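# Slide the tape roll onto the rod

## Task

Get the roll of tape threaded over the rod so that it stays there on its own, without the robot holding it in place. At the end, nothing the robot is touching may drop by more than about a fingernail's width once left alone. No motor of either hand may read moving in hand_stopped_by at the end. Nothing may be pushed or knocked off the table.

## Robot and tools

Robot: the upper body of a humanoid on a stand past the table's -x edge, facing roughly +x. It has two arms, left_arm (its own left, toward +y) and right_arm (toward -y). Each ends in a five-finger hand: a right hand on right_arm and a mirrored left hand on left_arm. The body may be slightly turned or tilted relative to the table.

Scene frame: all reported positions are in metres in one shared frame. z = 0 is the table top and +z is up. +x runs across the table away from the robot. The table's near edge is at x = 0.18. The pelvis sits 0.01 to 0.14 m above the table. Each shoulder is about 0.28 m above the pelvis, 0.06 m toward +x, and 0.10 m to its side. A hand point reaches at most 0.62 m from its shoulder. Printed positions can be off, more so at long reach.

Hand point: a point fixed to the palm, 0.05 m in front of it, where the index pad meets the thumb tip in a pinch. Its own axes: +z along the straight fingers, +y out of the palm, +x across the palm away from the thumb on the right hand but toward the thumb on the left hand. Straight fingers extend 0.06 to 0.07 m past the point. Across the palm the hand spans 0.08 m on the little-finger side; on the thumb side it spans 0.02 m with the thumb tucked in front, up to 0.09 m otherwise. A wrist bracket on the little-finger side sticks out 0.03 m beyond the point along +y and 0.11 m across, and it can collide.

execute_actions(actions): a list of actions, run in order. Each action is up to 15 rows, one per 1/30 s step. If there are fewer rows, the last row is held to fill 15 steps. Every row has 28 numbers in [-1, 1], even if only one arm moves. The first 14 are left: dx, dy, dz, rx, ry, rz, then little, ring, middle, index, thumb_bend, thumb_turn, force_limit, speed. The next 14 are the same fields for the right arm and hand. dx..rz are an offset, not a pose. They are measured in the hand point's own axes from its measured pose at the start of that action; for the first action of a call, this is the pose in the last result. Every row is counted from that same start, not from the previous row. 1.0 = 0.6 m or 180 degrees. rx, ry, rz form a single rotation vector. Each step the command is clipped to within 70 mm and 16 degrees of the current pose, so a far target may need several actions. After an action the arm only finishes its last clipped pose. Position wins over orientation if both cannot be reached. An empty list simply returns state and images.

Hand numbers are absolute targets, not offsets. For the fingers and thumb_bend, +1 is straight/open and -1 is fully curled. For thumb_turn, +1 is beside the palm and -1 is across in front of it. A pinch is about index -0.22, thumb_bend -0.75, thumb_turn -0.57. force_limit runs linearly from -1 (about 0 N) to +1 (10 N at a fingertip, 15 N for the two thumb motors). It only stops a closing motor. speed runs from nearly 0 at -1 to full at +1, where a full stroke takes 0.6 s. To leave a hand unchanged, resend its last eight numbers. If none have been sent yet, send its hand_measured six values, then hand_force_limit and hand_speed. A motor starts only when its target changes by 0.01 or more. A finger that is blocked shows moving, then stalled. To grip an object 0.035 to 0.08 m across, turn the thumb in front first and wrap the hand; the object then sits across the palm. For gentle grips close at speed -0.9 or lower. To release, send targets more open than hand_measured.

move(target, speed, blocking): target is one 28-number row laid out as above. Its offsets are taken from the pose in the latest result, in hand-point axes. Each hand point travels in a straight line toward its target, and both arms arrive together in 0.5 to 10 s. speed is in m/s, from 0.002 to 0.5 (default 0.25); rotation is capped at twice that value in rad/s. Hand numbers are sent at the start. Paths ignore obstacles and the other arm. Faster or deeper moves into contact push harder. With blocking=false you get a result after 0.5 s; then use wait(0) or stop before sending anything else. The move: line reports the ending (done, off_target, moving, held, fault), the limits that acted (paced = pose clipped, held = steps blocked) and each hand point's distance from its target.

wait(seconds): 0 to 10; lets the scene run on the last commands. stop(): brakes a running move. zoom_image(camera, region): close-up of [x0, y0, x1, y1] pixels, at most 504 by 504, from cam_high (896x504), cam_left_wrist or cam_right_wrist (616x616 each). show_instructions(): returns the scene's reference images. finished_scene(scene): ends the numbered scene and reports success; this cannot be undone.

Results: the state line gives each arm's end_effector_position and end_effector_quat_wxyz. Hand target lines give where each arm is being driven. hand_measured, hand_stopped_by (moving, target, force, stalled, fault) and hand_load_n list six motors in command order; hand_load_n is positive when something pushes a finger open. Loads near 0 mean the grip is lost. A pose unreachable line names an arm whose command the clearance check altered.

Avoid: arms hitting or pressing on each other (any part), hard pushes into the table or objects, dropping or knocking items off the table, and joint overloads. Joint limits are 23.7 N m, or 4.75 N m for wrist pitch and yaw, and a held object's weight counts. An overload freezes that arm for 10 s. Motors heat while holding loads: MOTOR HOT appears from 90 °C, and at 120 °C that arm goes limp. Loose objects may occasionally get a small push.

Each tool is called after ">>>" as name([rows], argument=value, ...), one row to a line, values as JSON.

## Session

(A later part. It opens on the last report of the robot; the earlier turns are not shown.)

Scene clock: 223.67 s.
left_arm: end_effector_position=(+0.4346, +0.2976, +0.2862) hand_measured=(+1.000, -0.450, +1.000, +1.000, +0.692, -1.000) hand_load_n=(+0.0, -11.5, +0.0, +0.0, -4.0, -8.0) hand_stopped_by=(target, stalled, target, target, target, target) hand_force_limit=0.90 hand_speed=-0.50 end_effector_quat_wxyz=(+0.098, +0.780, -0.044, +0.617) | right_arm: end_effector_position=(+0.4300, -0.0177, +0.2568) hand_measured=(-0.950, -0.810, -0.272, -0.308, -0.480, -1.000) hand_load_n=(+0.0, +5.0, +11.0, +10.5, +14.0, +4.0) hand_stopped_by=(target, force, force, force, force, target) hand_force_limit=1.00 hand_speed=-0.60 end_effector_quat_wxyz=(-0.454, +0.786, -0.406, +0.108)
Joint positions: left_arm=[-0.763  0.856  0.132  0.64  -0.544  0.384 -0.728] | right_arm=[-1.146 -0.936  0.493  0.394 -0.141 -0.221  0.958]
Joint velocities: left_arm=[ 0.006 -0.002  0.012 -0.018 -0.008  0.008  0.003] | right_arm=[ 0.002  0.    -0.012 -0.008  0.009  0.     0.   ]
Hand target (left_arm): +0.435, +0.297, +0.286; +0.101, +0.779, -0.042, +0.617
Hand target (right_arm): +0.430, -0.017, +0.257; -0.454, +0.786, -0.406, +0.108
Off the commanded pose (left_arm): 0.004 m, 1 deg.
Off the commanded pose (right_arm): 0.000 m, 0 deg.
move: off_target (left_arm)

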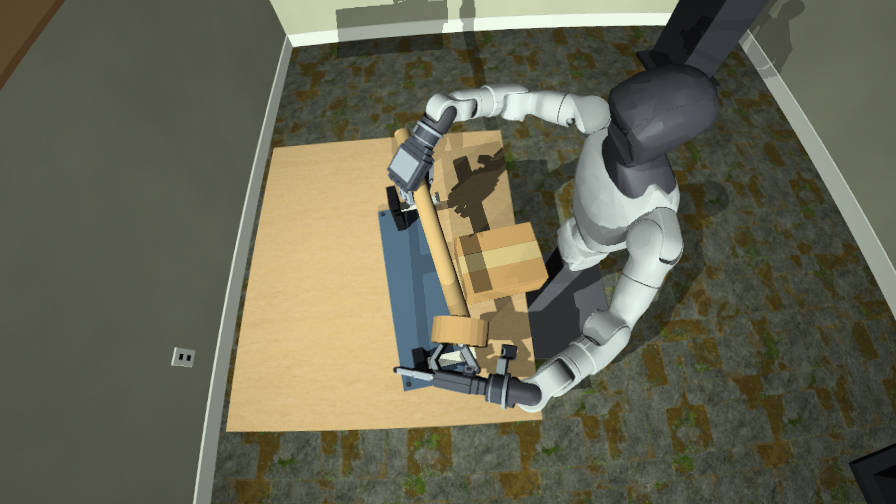

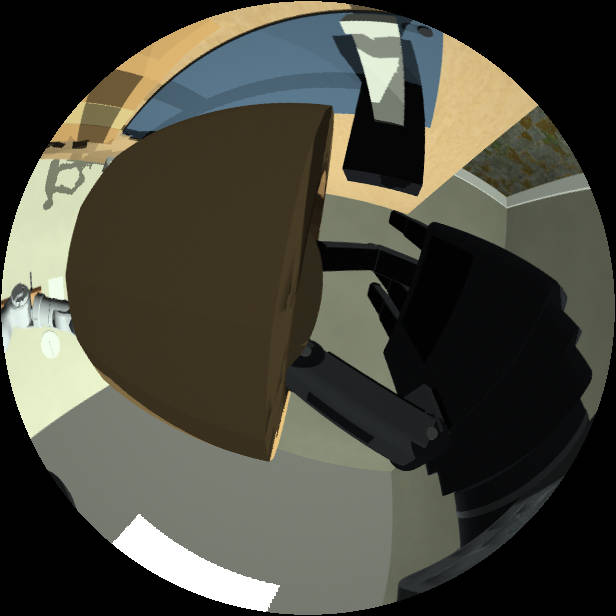

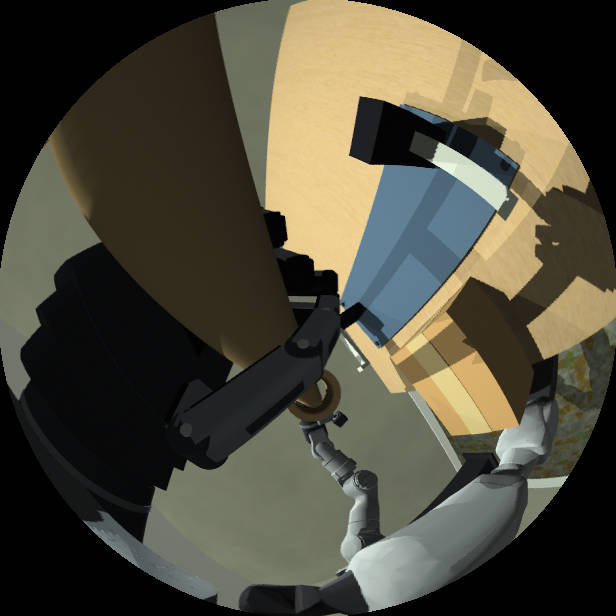

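>>> move(target=[0.005,0.035,0.012,0,0,0,1,1,1,1,0.7,-1,0.9,-0.5,0,0,0,0,0,0,-0.95,-0.95,-0.95,-0.95,-0.95,-1,1,-0.6], speed=0.02)

>>> move(target=[0,0,0,0,0,0,1,-0.6,1,1,0.58,-1,0.9,-0.8,0,0,0,0,0,0,-0.95,-0.95,-0.95,-0.95,-0.95,-1,1,-0.6])

>>> move(target=[-0.005,-0.065,-0.02,0,0,0,1,-0.6,1,1,0.58,-1,0.9,-0.8,0,0,0,0,0,0,-0.95,-0.95,-0.95,-0.95,-0.95,-1,1,-0.6], speed=0.03)

Scene clock: 231.43 s.
left_arm: end_effector_position=(+0.4372, +0.2762, +0.2897) hand_measured=(+1.000, -0.450, +1.000, +1.000, +0.692, -1.000) hand_load_n=(+0.0, -11.5, +0.0, +0.0, -4.0, -8.0) hand_stopped_by=(target, stalled, target, target, target, target) hand_force_limit=0.90 hand_speed=-0.50 end_effector_quat_wxyz=(+0.095, +0.780, -0.047, +0.617) | right_arm: end_effector_position=(+0.4307, -0.0193, +0.2566) hand_measured=(-0.950, -0.810, -0.272, -0.308, -0.480, -1.000) hand_load_n=(+0.0, +5.0, +11.0, +10.0, +14.0, +4.0) hand_stopped_by=(target, force, force, force, force, target) hand_force_limit=1.00 hand_speed=-0.60 end_effector_quat_wxyz=(-0.452, +0.786, -0.408, +0.110)
Joint positions: left_arm=[-0.713  0.822  0.142  0.453 -0.565  0.485 -0.623] | right_arm=[-1.146 -0.938  0.493  0.395 -0.144 -0.22   0.958]
Joint velocities: left_arm=[ 0.002 -0.005  0.009  0.005  0.     0.003  0.   ] | right_arm=[ 0.    -0.002 -0.014  0.012  0.     0.     0.   ]
Hand target (left_arm): +0.437, +0.276, +0.288; +0.097, +0.781, -0.045, +0.616
Hand target (right_arm): +0.430, -0.018, +0.257; -0.454, +0.786, -0.406, +0.108
Off the commanded pose (left_arm): 0.001 m, 1 deg.
Off the commanded pose (right_arm): 0.002 m, 0 deg.
move: done

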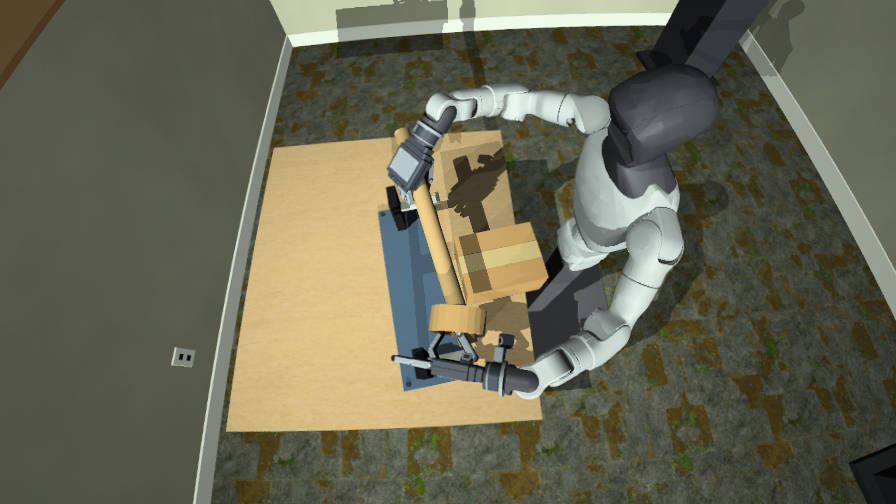

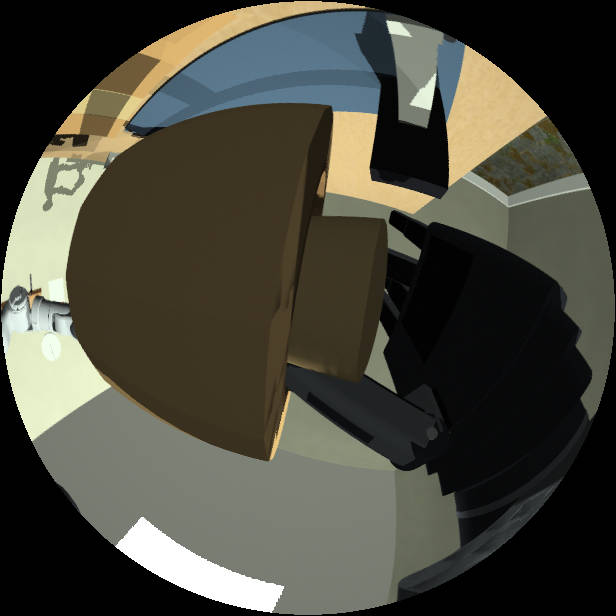

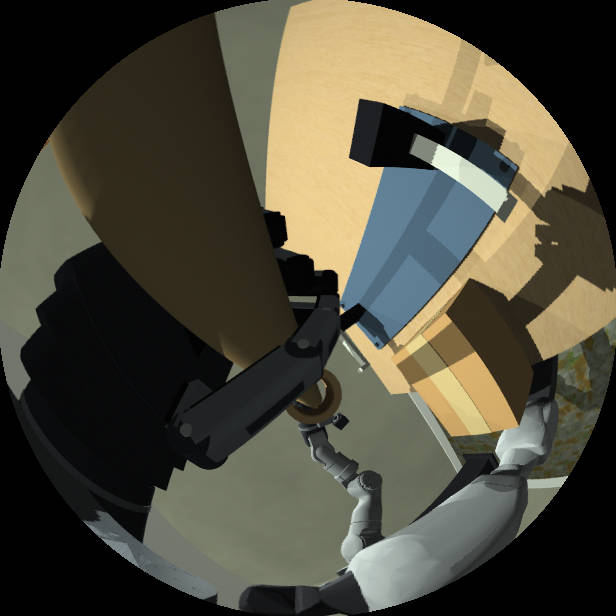

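Scene clock: 232.23 s.
left_arm: end_effector_position=(+0.4373, +0.2762, +0.2897) hand_measured=(+1.000, -0.600, +1.000, +1.000, +0.580, -1.000) hand_load_n=(+0.0, +0.0, +0.0, +0.0, +0.0, -2.5) hand_stopped_by=(target, target, target, target, target, target) hand_force_limit=0.90 hand_speed=-0.80 end_effector_quat_wxyz=(+0.095, +0.780, -0.047, +0.617) | right_arm: end_effector_position=(+0.4309, -0.0194, +0.2566) hand_measured=(-0.950, -0.810, -0.272, -0.308, -0.480, -1.000) hand_load_n=(+0.0, +5.0, +11.0, +10.5, +14.0, +4.0) hand_stopped_by=(target, force, force, force, force, target) hand_force_limit=1.00 hand_speed=-0.60 end_effector_quat_wxyz=(-0.452, +0.785, -0.409, +0.110)
Joint positions: left_arm=[-0.713  0.822  0.142  0.453 -0.565  0.485 -0.623] | right_arm=[-1.146 -0.938  0.493  0.395 -0.144 -0.218  0.958]
Joint velocities: left_arm=[-0.003  0.011 -0.014 -0.002 -0.002  0.     0.   ] | right_arm=[ 0.009 -0.002  0.002  0.    -0.003  0.     0.   ]
Hand target (left_arm): +0.437, +0.276, +0.290; +0.095, +0.780, -0.047, +0.617
Hand target (right_arm): +0.431, -0.019, +0.257; -0.452, +0.786, -0.408, +0.110
Off the commanded pose (left_arm): 0.000 m, 0 deg.
Off the commanded pose (right_arm): 0.000 m, 0 deg.
move: done

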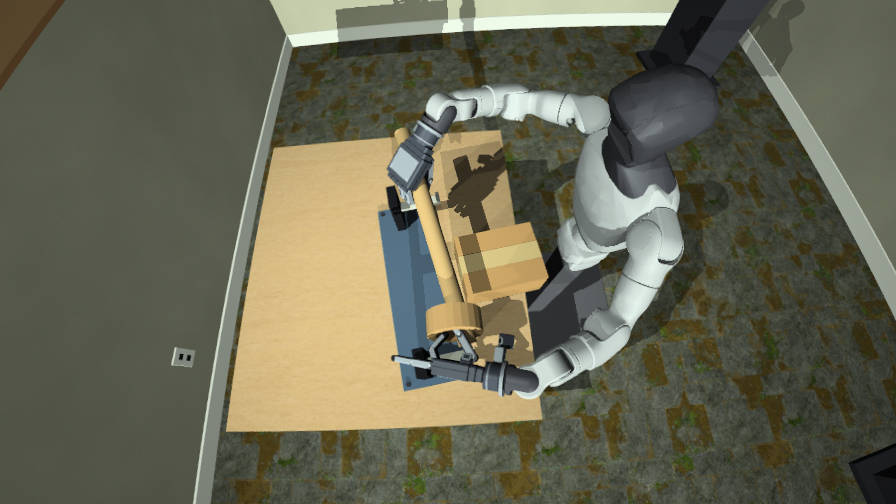

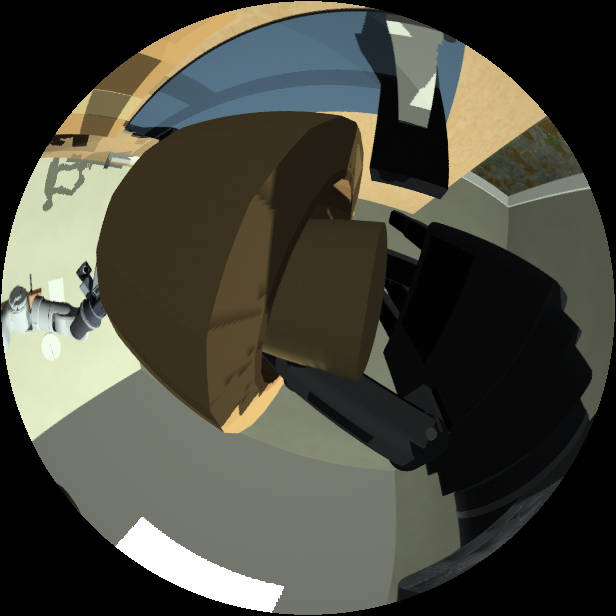

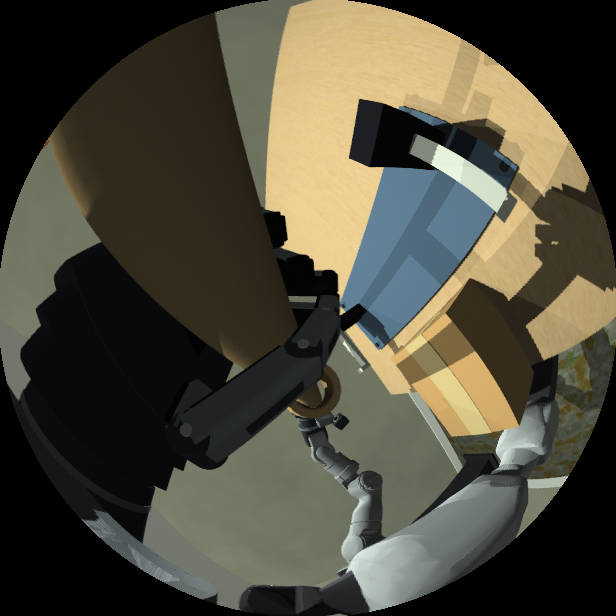

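Scene clock: 233.87 s.
left_arm: end_effector_position=(+0.4346, +0.3166, +0.2877) hand_measured=(+1.000, -0.600, +1.000, +1.000, +0.580, -1.000) hand_load_n=(+0.0, +0.0, +0.0, +0.0, +0.0, -2.5) hand_stopped_by=(target, target, target, target, target, target) hand_force_limit=0.90 hand_speed=-0.80 end_effector_quat_wxyz=(+0.098, +0.777, -0.042, +0.620) | right_arm: end_effector_position=(+0.4314, -0.0195, +0.2567) hand_measured=(-0.950, -0.810, -0.272, -0.308, -0.480, -1.000) hand_load_n=(+0.0, +5.0, +11.0, +10.5, +14.0, +4.0) hand_stopped_by=(target, force, force, force, force, target) hand_force_limit=1.00 hand_speed=-0.60 end_effector_quat_wxyz=(-0.452, +0.784, -0.410, +0.111)
Joint positions: left_arm=[-0.863  0.881  0.113  0.871 -0.501  0.272 -0.835] | right_arm=[-1.146 -0.938  0.493  0.395 -0.144 -0.215  0.957]
Joint velocities: left_arm=[-0.021  0.005 -0.008  0.017  0.005 -0.016 -0.01 ] | right_arm=[-0.006  0.012 -0.006  0.    -0.003  0.     0.   ]
Hand target (left_arm): +0.435, +0.317, +0.288; +0.096, +0.778, -0.045, +0.620
Hand target (right_arm): +0.431, -0.019, +0.257; -0.452, +0.785, -0.409, +0.110
Off the commanded pose (left_arm): 0.003 m, 1 deg.
Off the commanded pose (right_arm): 0.000 m, 0 deg.
move: done

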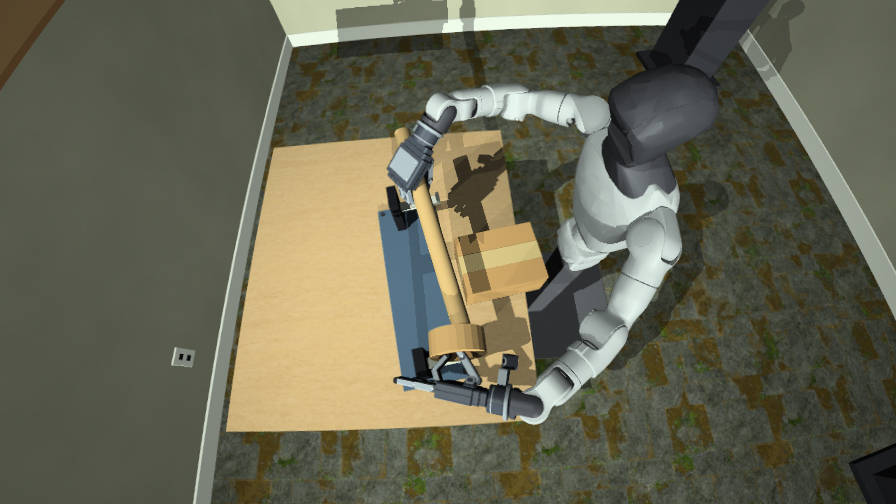

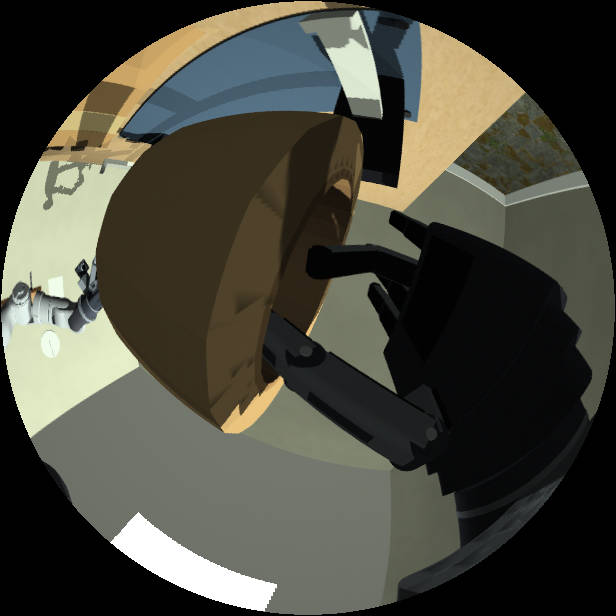

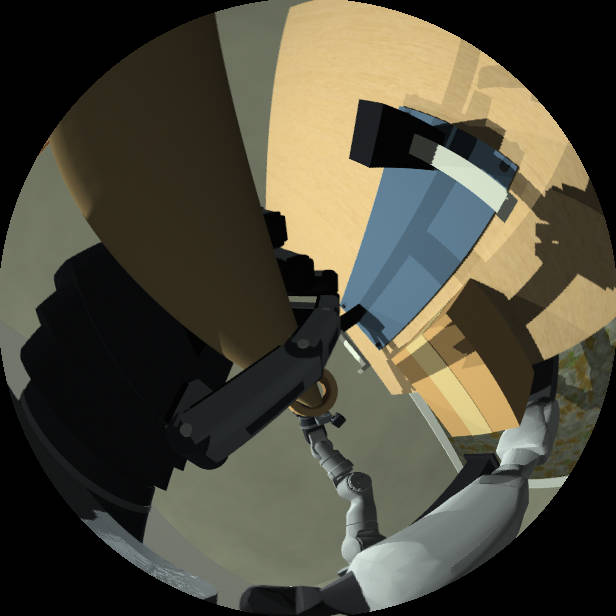

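>>> move(target=[0.005,0.068,0.02,0,0,0,1,-0.6,1,1,0.58,-1,0.9,-0.8,0,0,0,0,0,0,-0.95,-0.95,-0.95,-0.95,-0.95,-1,1,-0.6], speed=0.03)

>>> move(target=[-0.03,0,-0.01,0,0,0,1,-0.6,1,1,0.58,-1,0.9,-0.8,0,0,0,0,0,0,-0.95,-0.95,-0.95,-0.95,-0.95,-1,1,-0.6], speed=0.02)

>>> move(target=[-0.005,-0.045,-0.02,0,0,0,1,-0.6,1,1,0.58,-1,0.9,-0.8,0,0,0,0,0,0,-0.95,-0.95,-0.95,-0.95,-0.95,-1,1,-0.6], speed=0.03)

Scene clock: 241.40 s.
left_arm: end_effector_position=(+0.4369, +0.2747, +0.2909) hand_measured=(+1.000, -0.600, +1.000, +1.000, +0.580, -1.000) hand_load_n=(+0.0, +0.0, +0.0, +0.0, -0.5, -2.0) hand_stopped_by=(target, target, target, target, target, target) hand_force_limit=0.90 hand_speed=-0.80 end_effector_quat_wxyz=(+0.094, +0.779, -0.048, +0.618) | right_arm: end_effector_position=(+0.4315, -0.0195, +0.2567) hand_measured=(-0.950, -0.810, -0.272, -0.308, -0.480, -1.000) hand_load_n=(+0.0, +5.0, +11.0, +10.0, +14.0, +4.0) hand_stopped_by=(target, force, force, force, force, target) hand_force_limit=1.00 hand_speed=-0.60 end_effector_quat_wxyz=(-0.452, +0.784, -0.410, +0.111)
Joint positions: left_arm=[-0.707  0.819  0.147  0.434 -0.567  0.494 -0.615] | right_arm=[-1.146 -0.938  0.493  0.395 -0.144 -0.214  0.957]
Joint velocities: left_arm=[ 0.002 -0.009  0.008  0.     0.003  0.005  0.   ] | right_arm=[0.008 0.006 0.006 0.006 0.011 0.    0.   ]
Hand target (left_arm): +0.437, +0.274, +0.290; +0.096, +0.780, -0.045, +0.617
Hand target (right_arm): +0.431, -0.019, +0.257; -0.452, +0.784, -0.410, +0.111
Off the commanded pose (left_arm): 0.002 m, 1 deg.
Off the commanded pose (right_arm): 0.000 m, 0 deg.
move: done

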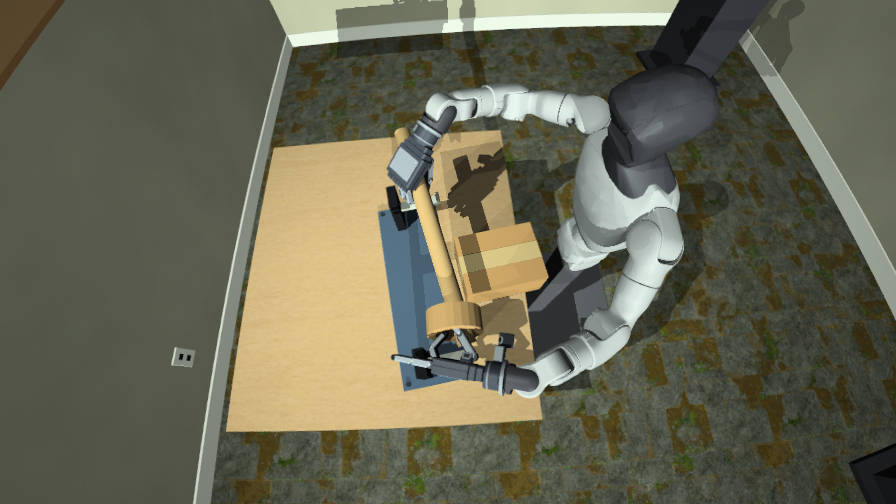

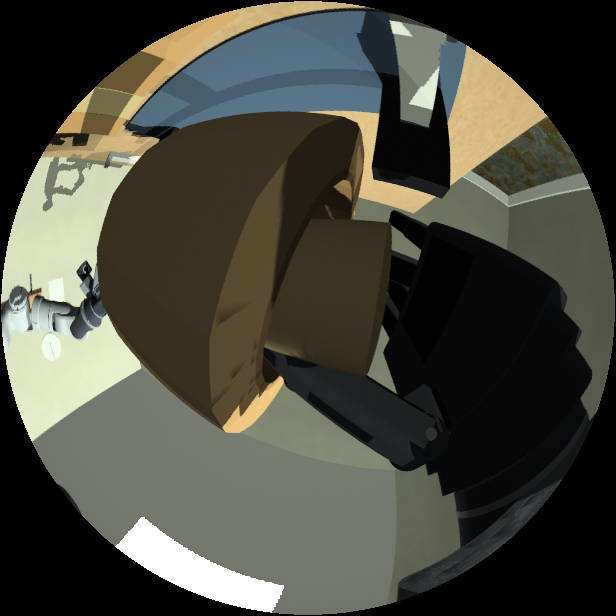

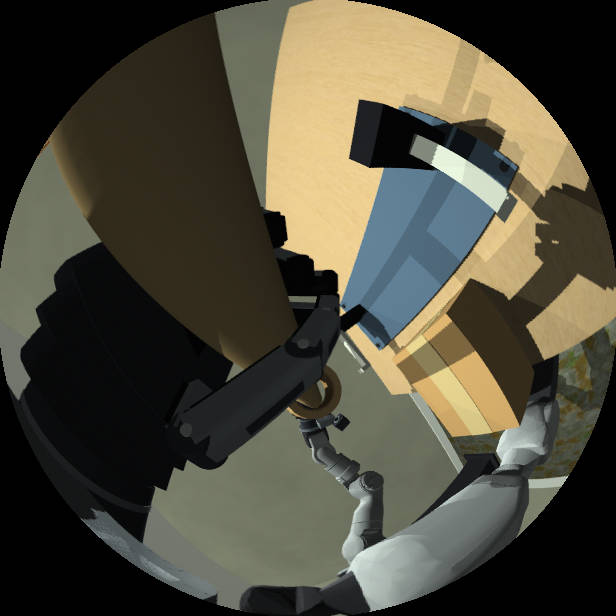

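Scene clock: 242.57 s.
left_arm: end_effector_position=(+0.4289, +0.2760, +0.2807) hand_measured=(+1.000, -0.600, +1.000, +1.000, +0.580, -1.000) hand_load_n=(+0.0, +0.0, +0.0, +0.0, -0.5, -1.0) hand_stopped_by=(target, target, target, target, target, target) hand_force_limit=0.90 hand_speed=-0.80 end_effector_quat_wxyz=(+0.092, +0.775, -0.049, +0.623) | right_arm: end_effector_position=(+0.4279, -0.0202, +0.2513) hand_measured=(-0.950, -0.810, -0.272, -0.308, -0.480, -1.000) hand_load_n=(+0.0, +5.5, +10.5, +10.0, +14.0, +4.0) hand_stopped_by=(target, force, force, force, force, target) hand_force_limit=1.00 hand_speed=-0.60 end_effector_quat_wxyz=(-0.444, +0.791, -0.407, +0.107)
Joint positions: left_arm=[-0.641  0.81   0.159  0.418 -0.574  0.433 -0.618] | right_arm=[-1.142 -0.937  0.501  0.393 -0.147 -0.222  0.967]
Joint velocities: left_arm=[ 0.     0.005 -0.002  0.012  0.003 -0.004  0.   ] | right_arm=[ 0.014  0.006 -0.018  0.008  0.002  0.     0.   ]
Hand target (left_arm): +0.427, +0.276, +0.275; +0.093, +0.779, -0.048, +0.618
Hand target (right_arm): +0.431, -0.020, +0.257; -0.452, +0.784, -0.410, +0.111
Off the commanded pose (left_arm): 0.006 m, 1 deg.
Off the commanded pose (right_arm): 0.006 m, 1 deg.
move: off_target (left_arm, right_arm)

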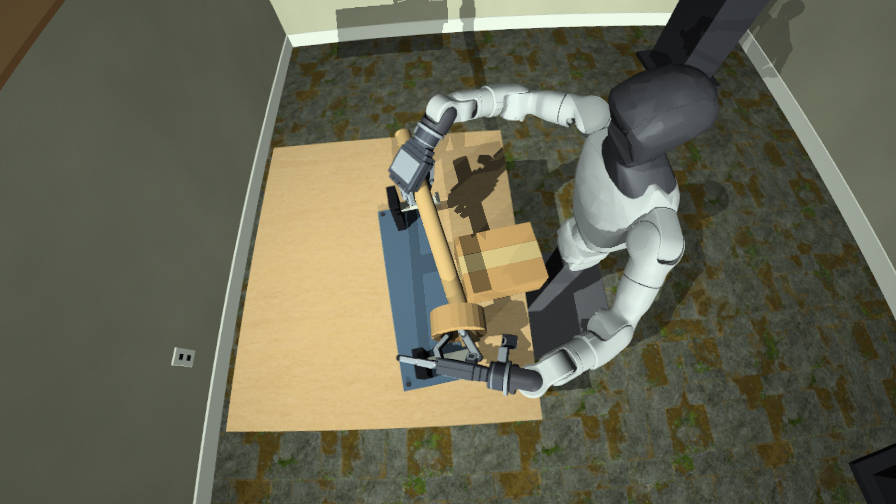

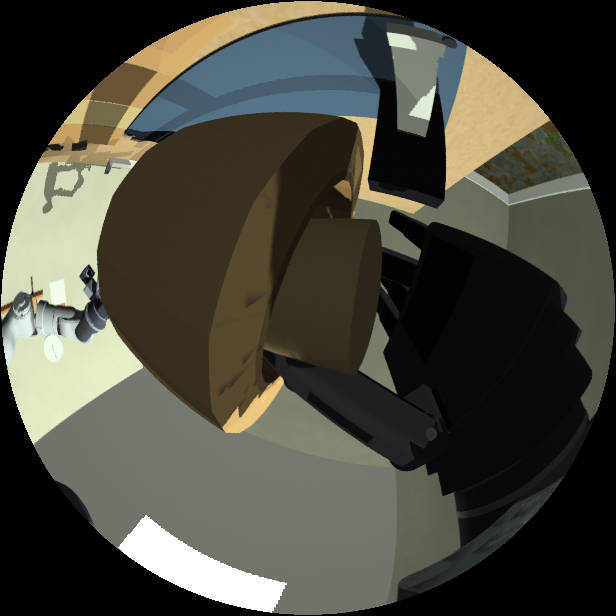

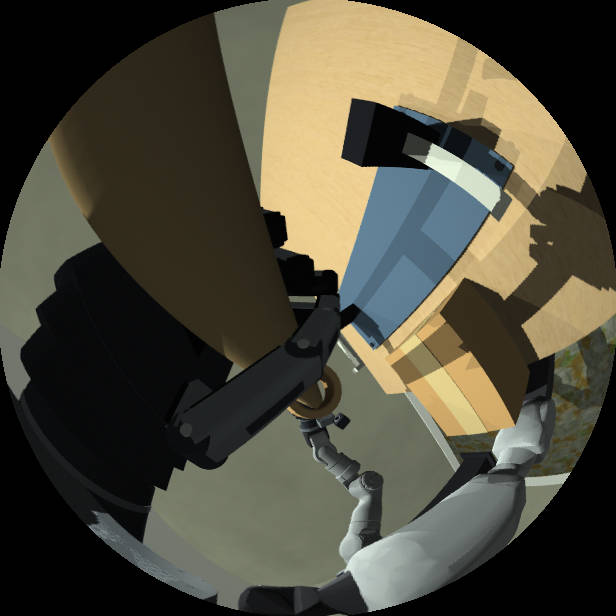

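Scene clock: 243.83 s.
left_arm: end_effector_position=(+0.4234, +0.3051, +0.2798) hand_measured=(+1.000, -0.600, +1.000, +1.000, +0.580, -1.000) hand_load_n=(+0.0, +0.0, +0.0, +0.0, +0.0, -2.5) hand_stopped_by=(target, target, target, target, target, target) hand_force_limit=0.90 hand_speed=-0.80 end_effector_quat_wxyz=(+0.094, +0.773, -0.046, +0.626) | right_arm: end_effector_position=(+0.4276, -0.0203, +0.2509) hand_measured=(-0.950, -0.810, -0.272, -0.308, -0.480, -1.000) hand_load_n=(+0.0, +5.0, +11.0, +10.5, +14.0, +4.0) hand_stopped_by=(target, force, force, force, force, target) hand_force_limit=1.00 hand_speed=-0.60 end_effector_quat_wxyz=(-0.443, +0.792, -0.407, +0.107)
Joint positions: left_arm=[-0.698  0.863  0.155  0.641 -0.56   0.316 -0.751] | right_arm=[-1.142 -0.937  0.502  0.393 -0.148 -0.223  0.968]
Joint velocities: left_arm=[-0.006  0.005 -0.009  0.009  0.009 -0.006 -0.005] | right_arm=[-0.006 -0.014 -0.005 -0.006  0.002  0.     0.   ]
Hand target (left_arm): +0.423, +0.305, +0.280; +0.092, +0.773, -0.048, +0.625
Hand target (right_arm): +0.428, -0.020, +0.251; -0.444, +0.791, -0.407, +0.107
Off the commanded pose (left_arm): 0.002 m, 1 deg.
Off the commanded pose (right_arm): 0.000 m, 0 deg.
move: done

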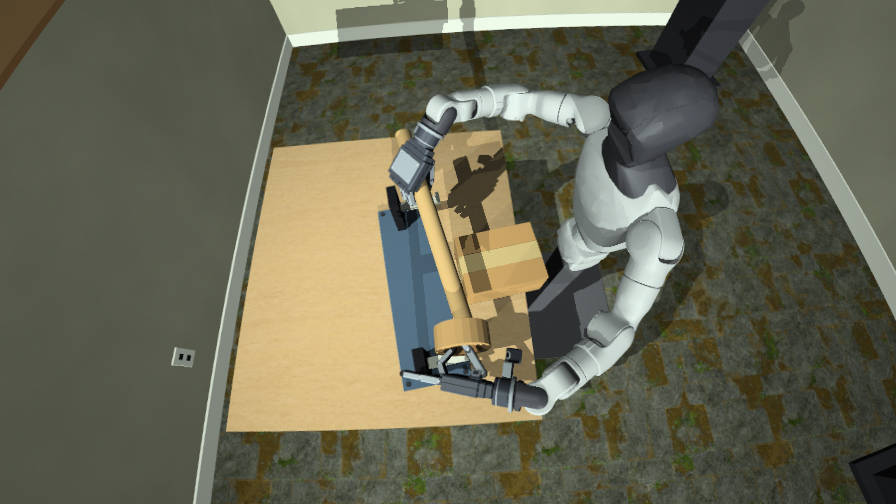

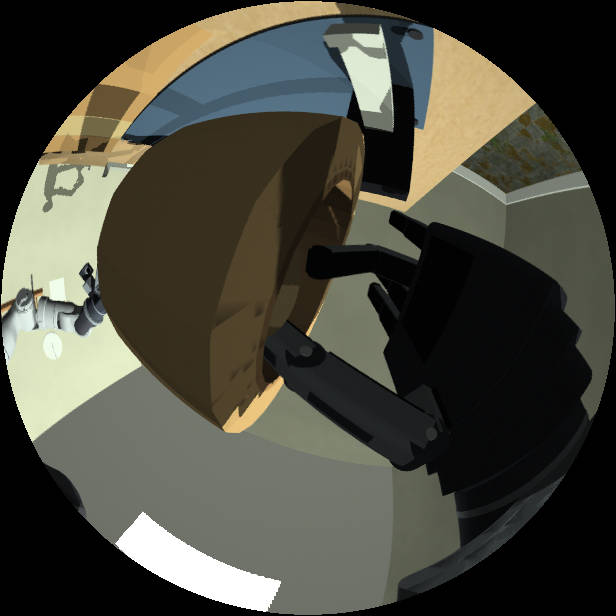

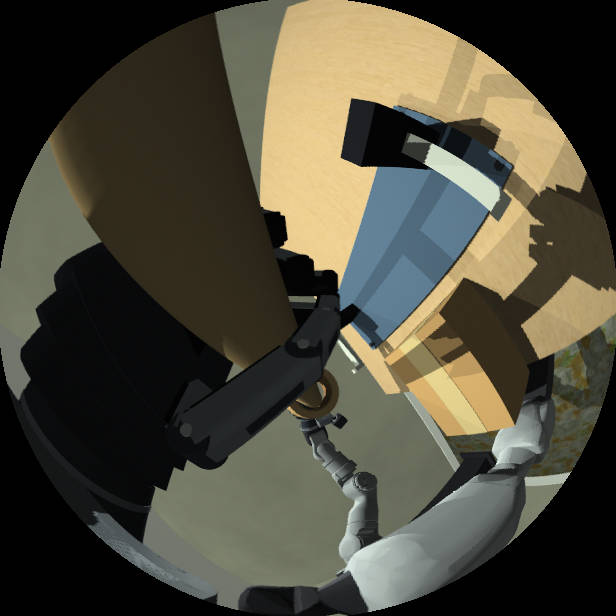

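>>> move(target=[0.01,0.058,0.022,0,0,0,1,-0.6,1,1,0.58,-1,0.9,-0.8,0,0,0,0,0,0,-0.95,-0.95,-0.95,-0.95,-0.95,-1,1,-0.6], speed=0.03)

>>> move(target=[0,0,0,0,0,0,1,-0.6,1,1,0.58,-1,0.9,-0.8,0.004,-0.045,-0.017,0.015,-0.012,0.012,-0.95,-0.95,-0.95,-0.95,-0.95,-1,1,-0.6], speed=0.03)

>>> move(target=[0,-0.045,-0.025,0,0,0,1,-0.6,1,1,0.58,-1,0.9,-0.8,0,0,0,0,0,0,-0.95,-0.95,-0.95,-0.95,-0.95,-1,1,-0.6], speed=0.03)

Scene clock: 253.43 s.
left_arm: end_effector_position=(+0.4290, +0.2682, +0.2841) hand_measured=(+1.000, -0.600, +1.000, +1.000, +0.580, -1.000) hand_load_n=(+0.0, +0.0, +0.0, +0.0, +0.0, -2.5) hand_stopped_by=(target, target, target, target, target, target) hand_force_limit=0.90 hand_speed=-0.80 end_effector_quat_wxyz=(+0.091, +0.775, -0.050, +0.623) | right_arm: end_effector_position=(+0.4276, -0.0203, +0.2509) hand_measured=(-0.950, -0.810, -0.272, -0.308, -0.480, -1.000) hand_load_n=(+0.0, +5.0, +11.0, +10.5, +14.0, +4.0) hand_stopped_by=(target, force, force, force, force, target) hand_force_limit=1.00 hand_speed=-0.60 end_effector_quat_wxyz=(-0.443, +0.792, -0.407, +0.107)
Joint positions: left_arm=[-0.626  0.804  0.159  0.348 -0.591  0.475 -0.577] | right_arm=[-1.142 -0.937  0.502  0.393 -0.148 -0.223  0.968]
Joint velocities: left_arm=[ 0.008  0.005  0.003  0.008 -0.014  0.005  0.004] | right_arm=[ 0.006  0.003  0.025  0.002 -0.011  0.     0.   ]
Hand target (left_arm): +0.429, +0.268, +0.284; +0.093, +0.775, -0.047, +0.623
Hand target (right_arm): +0.428, -0.020, +0.251; -0.443, +0.792, -0.407, +0.107
Off the commanded pose (left_arm): 0.003 m, 1 deg.
Off the commanded pose (right_arm): 0.000 m, 0 deg.
move: done

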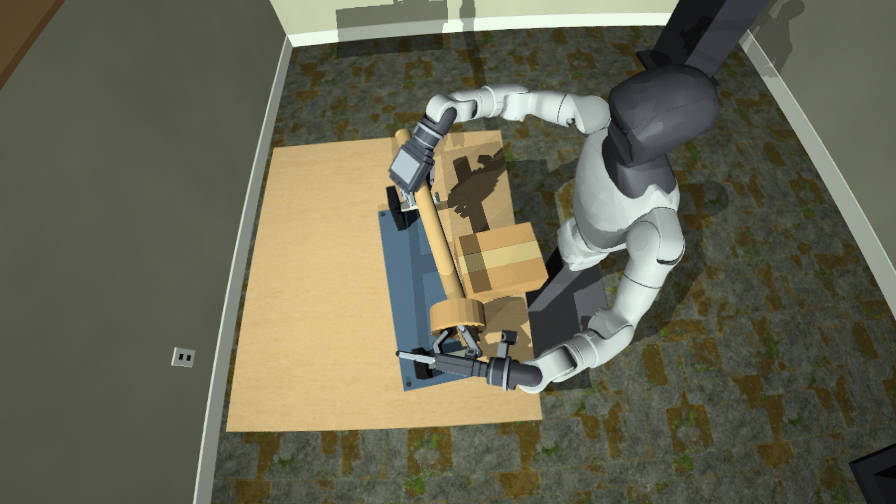

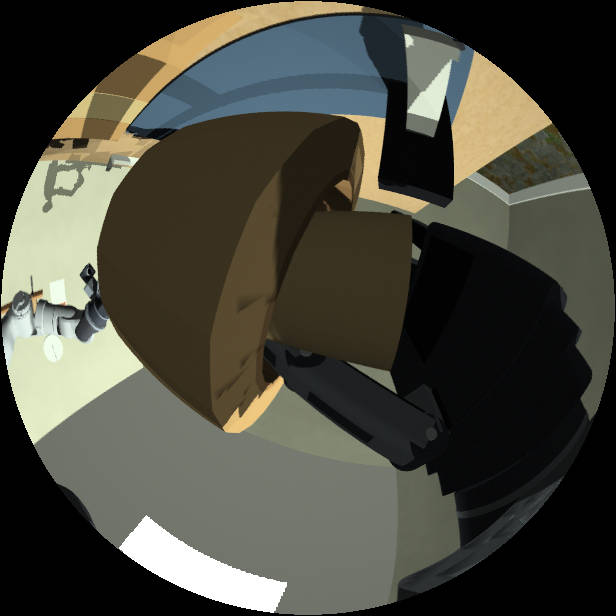

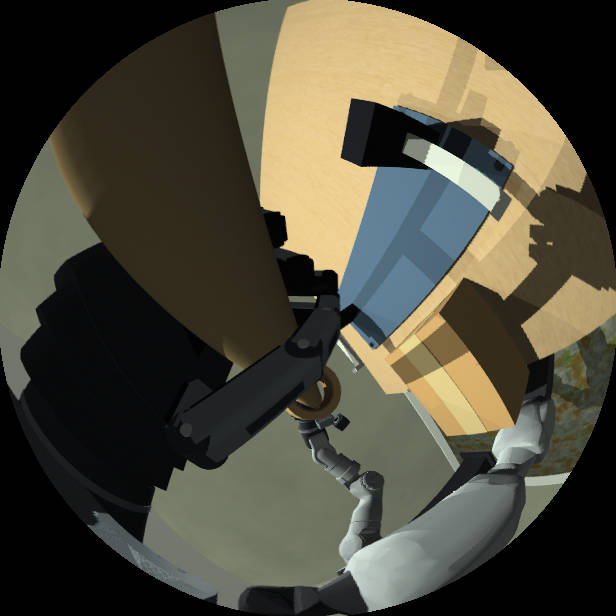

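Scene clock: 254.90 s.
left_arm: end_effector_position=(+0.4304, +0.2651, +0.2966) hand_measured=(+1.000, -0.600, +1.000, +1.000, +0.580, -1.000) hand_load_n=(+0.0, +0.0, +0.0, +0.0, +0.0, +1.5) hand_stopped_by=(target, target, target, target, target, target) hand_force_limit=0.90 hand_speed=-0.80 end_effector_quat_wxyz=(+0.095, +0.764, -0.054, +0.636) | right_arm: end_effector_position=(+0.4328, -0.0268, +0.2615) hand_measured=(-0.950, -0.810, -0.272, -0.308, -0.480, -1.000) hand_load_n=(+0.0, +6.0, +11.0, +11.0, +14.0, +4.5) hand_stopped_by=(target, force, force, force, force, target) hand_force_limit=1.00 hand_speed=-0.60 end_effector_quat_wxyz=(-0.444, +0.793, -0.407, +0.093)
Joint positions: left_arm=[-0.641  0.806  0.161  0.34  -0.606  0.465 -0.577] | right_arm=[-1.204 -0.909  0.466  0.547 -0.142 -0.329  1.036]
Joint velocities: left_arm=[-0.009  0.012  0.006 -0.002 -0.015 -0.001  0.   ] | right_arm=[-0.002  0.023 -0.015  0.012 -0.021 -0.004  0.015]
Hand target (left_arm): +0.429, +0.268, +0.284; +0.091, +0.775, -0.050, +0.623
Hand target (right_arm): +0.438, -0.021, +0.278; -0.471, +0.776, -0.408, +0.095
Off the commanded pose (left_arm): 0.013 m, 2 deg.
Off the commanded pose (right_arm): 0.018 m, 4 deg.
move: off_target (left_arm, right_arm)

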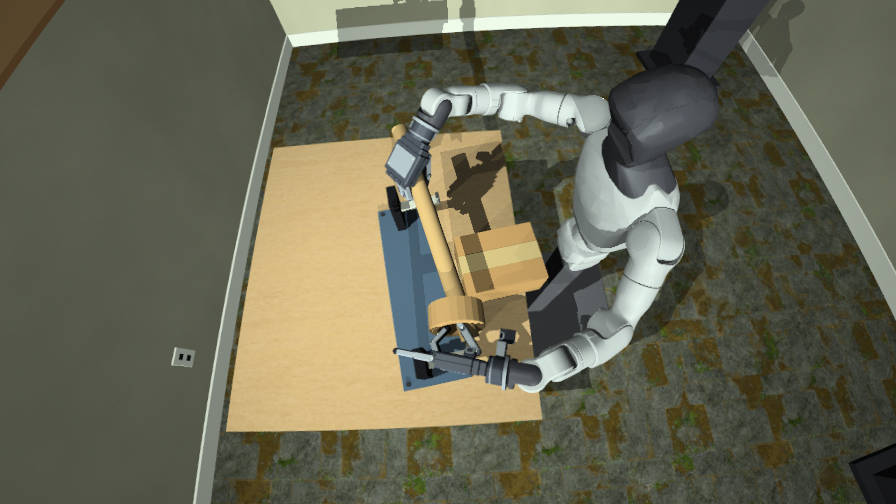

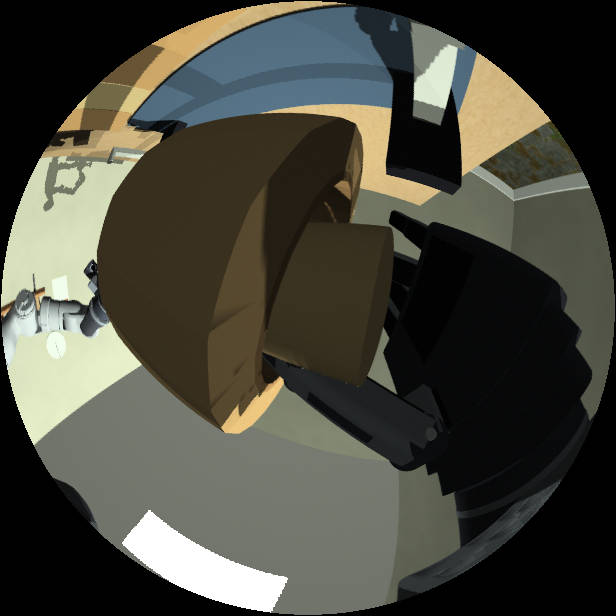

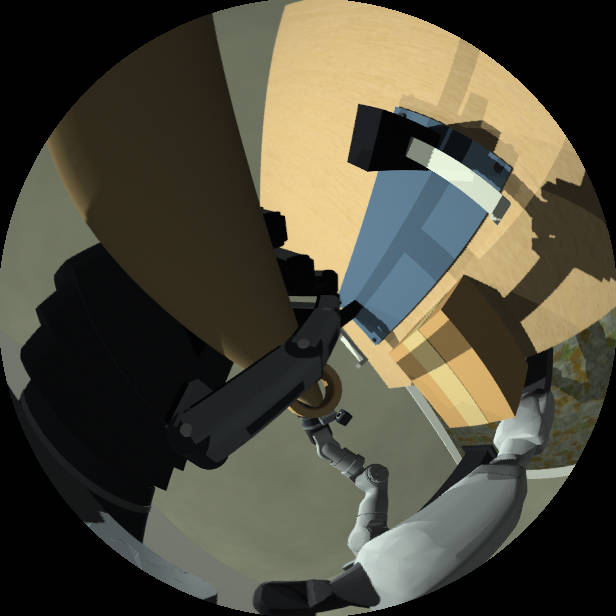

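Scene clock: 256.23 s.
left_arm: end_effector_position=(+0.4228, +0.2944, +0.2982) hand_measured=(+1.000, -0.600, +1.000, +1.000, +0.580, -1.000) hand_load_n=(+0.0, +0.0, +0.0, +0.0, +0.0, -2.5) hand_stopped_by=(target, target, target, target, target, target) hand_force_limit=0.90 hand_speed=-0.80 end_effector_quat_wxyz=(+0.097, +0.762, -0.052, +0.638) | right_arm: end_effector_position=(+0.4327, -0.0271, +0.2609) hand_measured=(-0.950, -0.810, -0.272, -0.308, -0.480, -1.000) hand_load_n=(+0.0, +5.5, +11.0, +10.5, +14.0, +4.5) hand_stopped_by=(target, force, force, force, force, target) hand_force_limit=1.00 hand_speed=-0.60 end_effector_quat_wxyz=(-0.443, +0.793, -0.407, +0.094)
Joint positions: left_arm=[-0.672  0.873  0.168  0.516 -0.606  0.378 -0.702] | right_arm=[-1.204 -0.908  0.466  0.547 -0.145 -0.33   1.037]
Joint velocities: left_arm=[-0.005  0.003 -0.003 -0.015  0.    -0.002 -0.001] | right_arm=[ 0.017 -0.009 -0.005 -0.006 -0.002  0.     0.   ]
Hand target (left_arm): +0.423, +0.295, +0.299; +0.096, +0.762, -0.054, +0.638
Hand target (right_arm): +0.433, -0.027, +0.261; -0.444, +0.793, -0.407, +0.094
Off the commanded pose (left_arm): 0.002 m, 0 deg.
Off the commanded pose (right_arm): 0.001 m, 0 deg.
move: done

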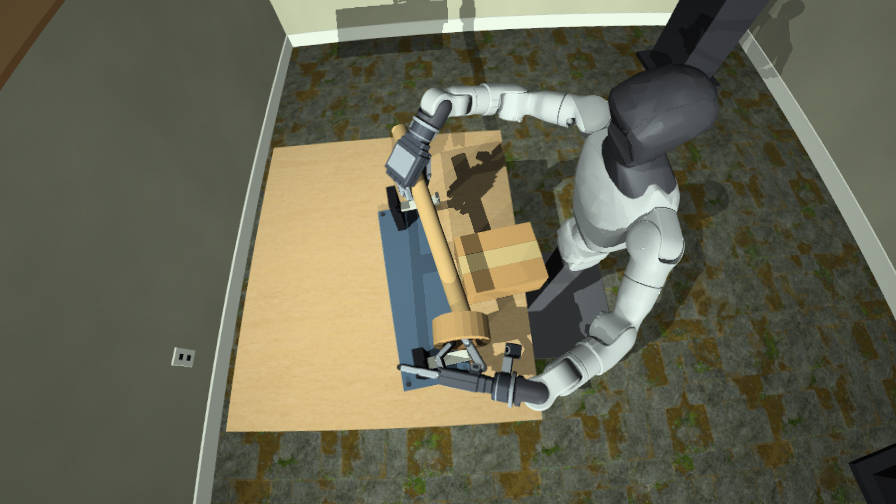

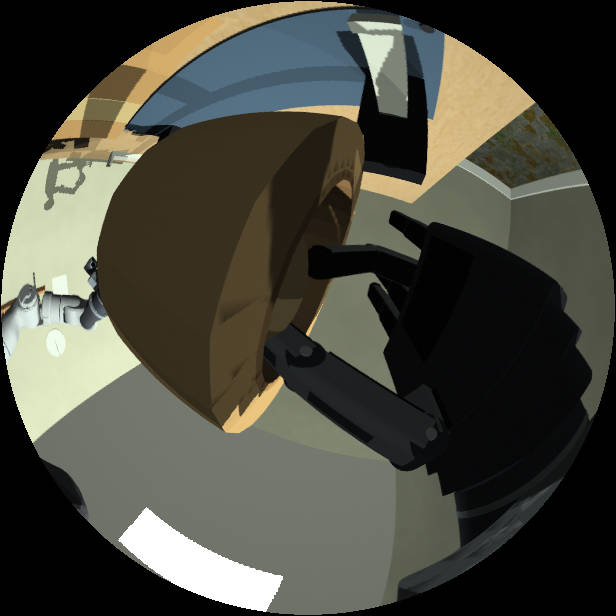

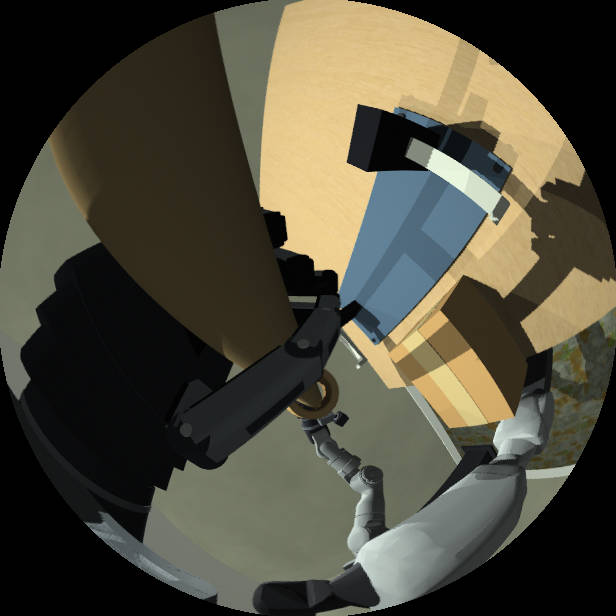

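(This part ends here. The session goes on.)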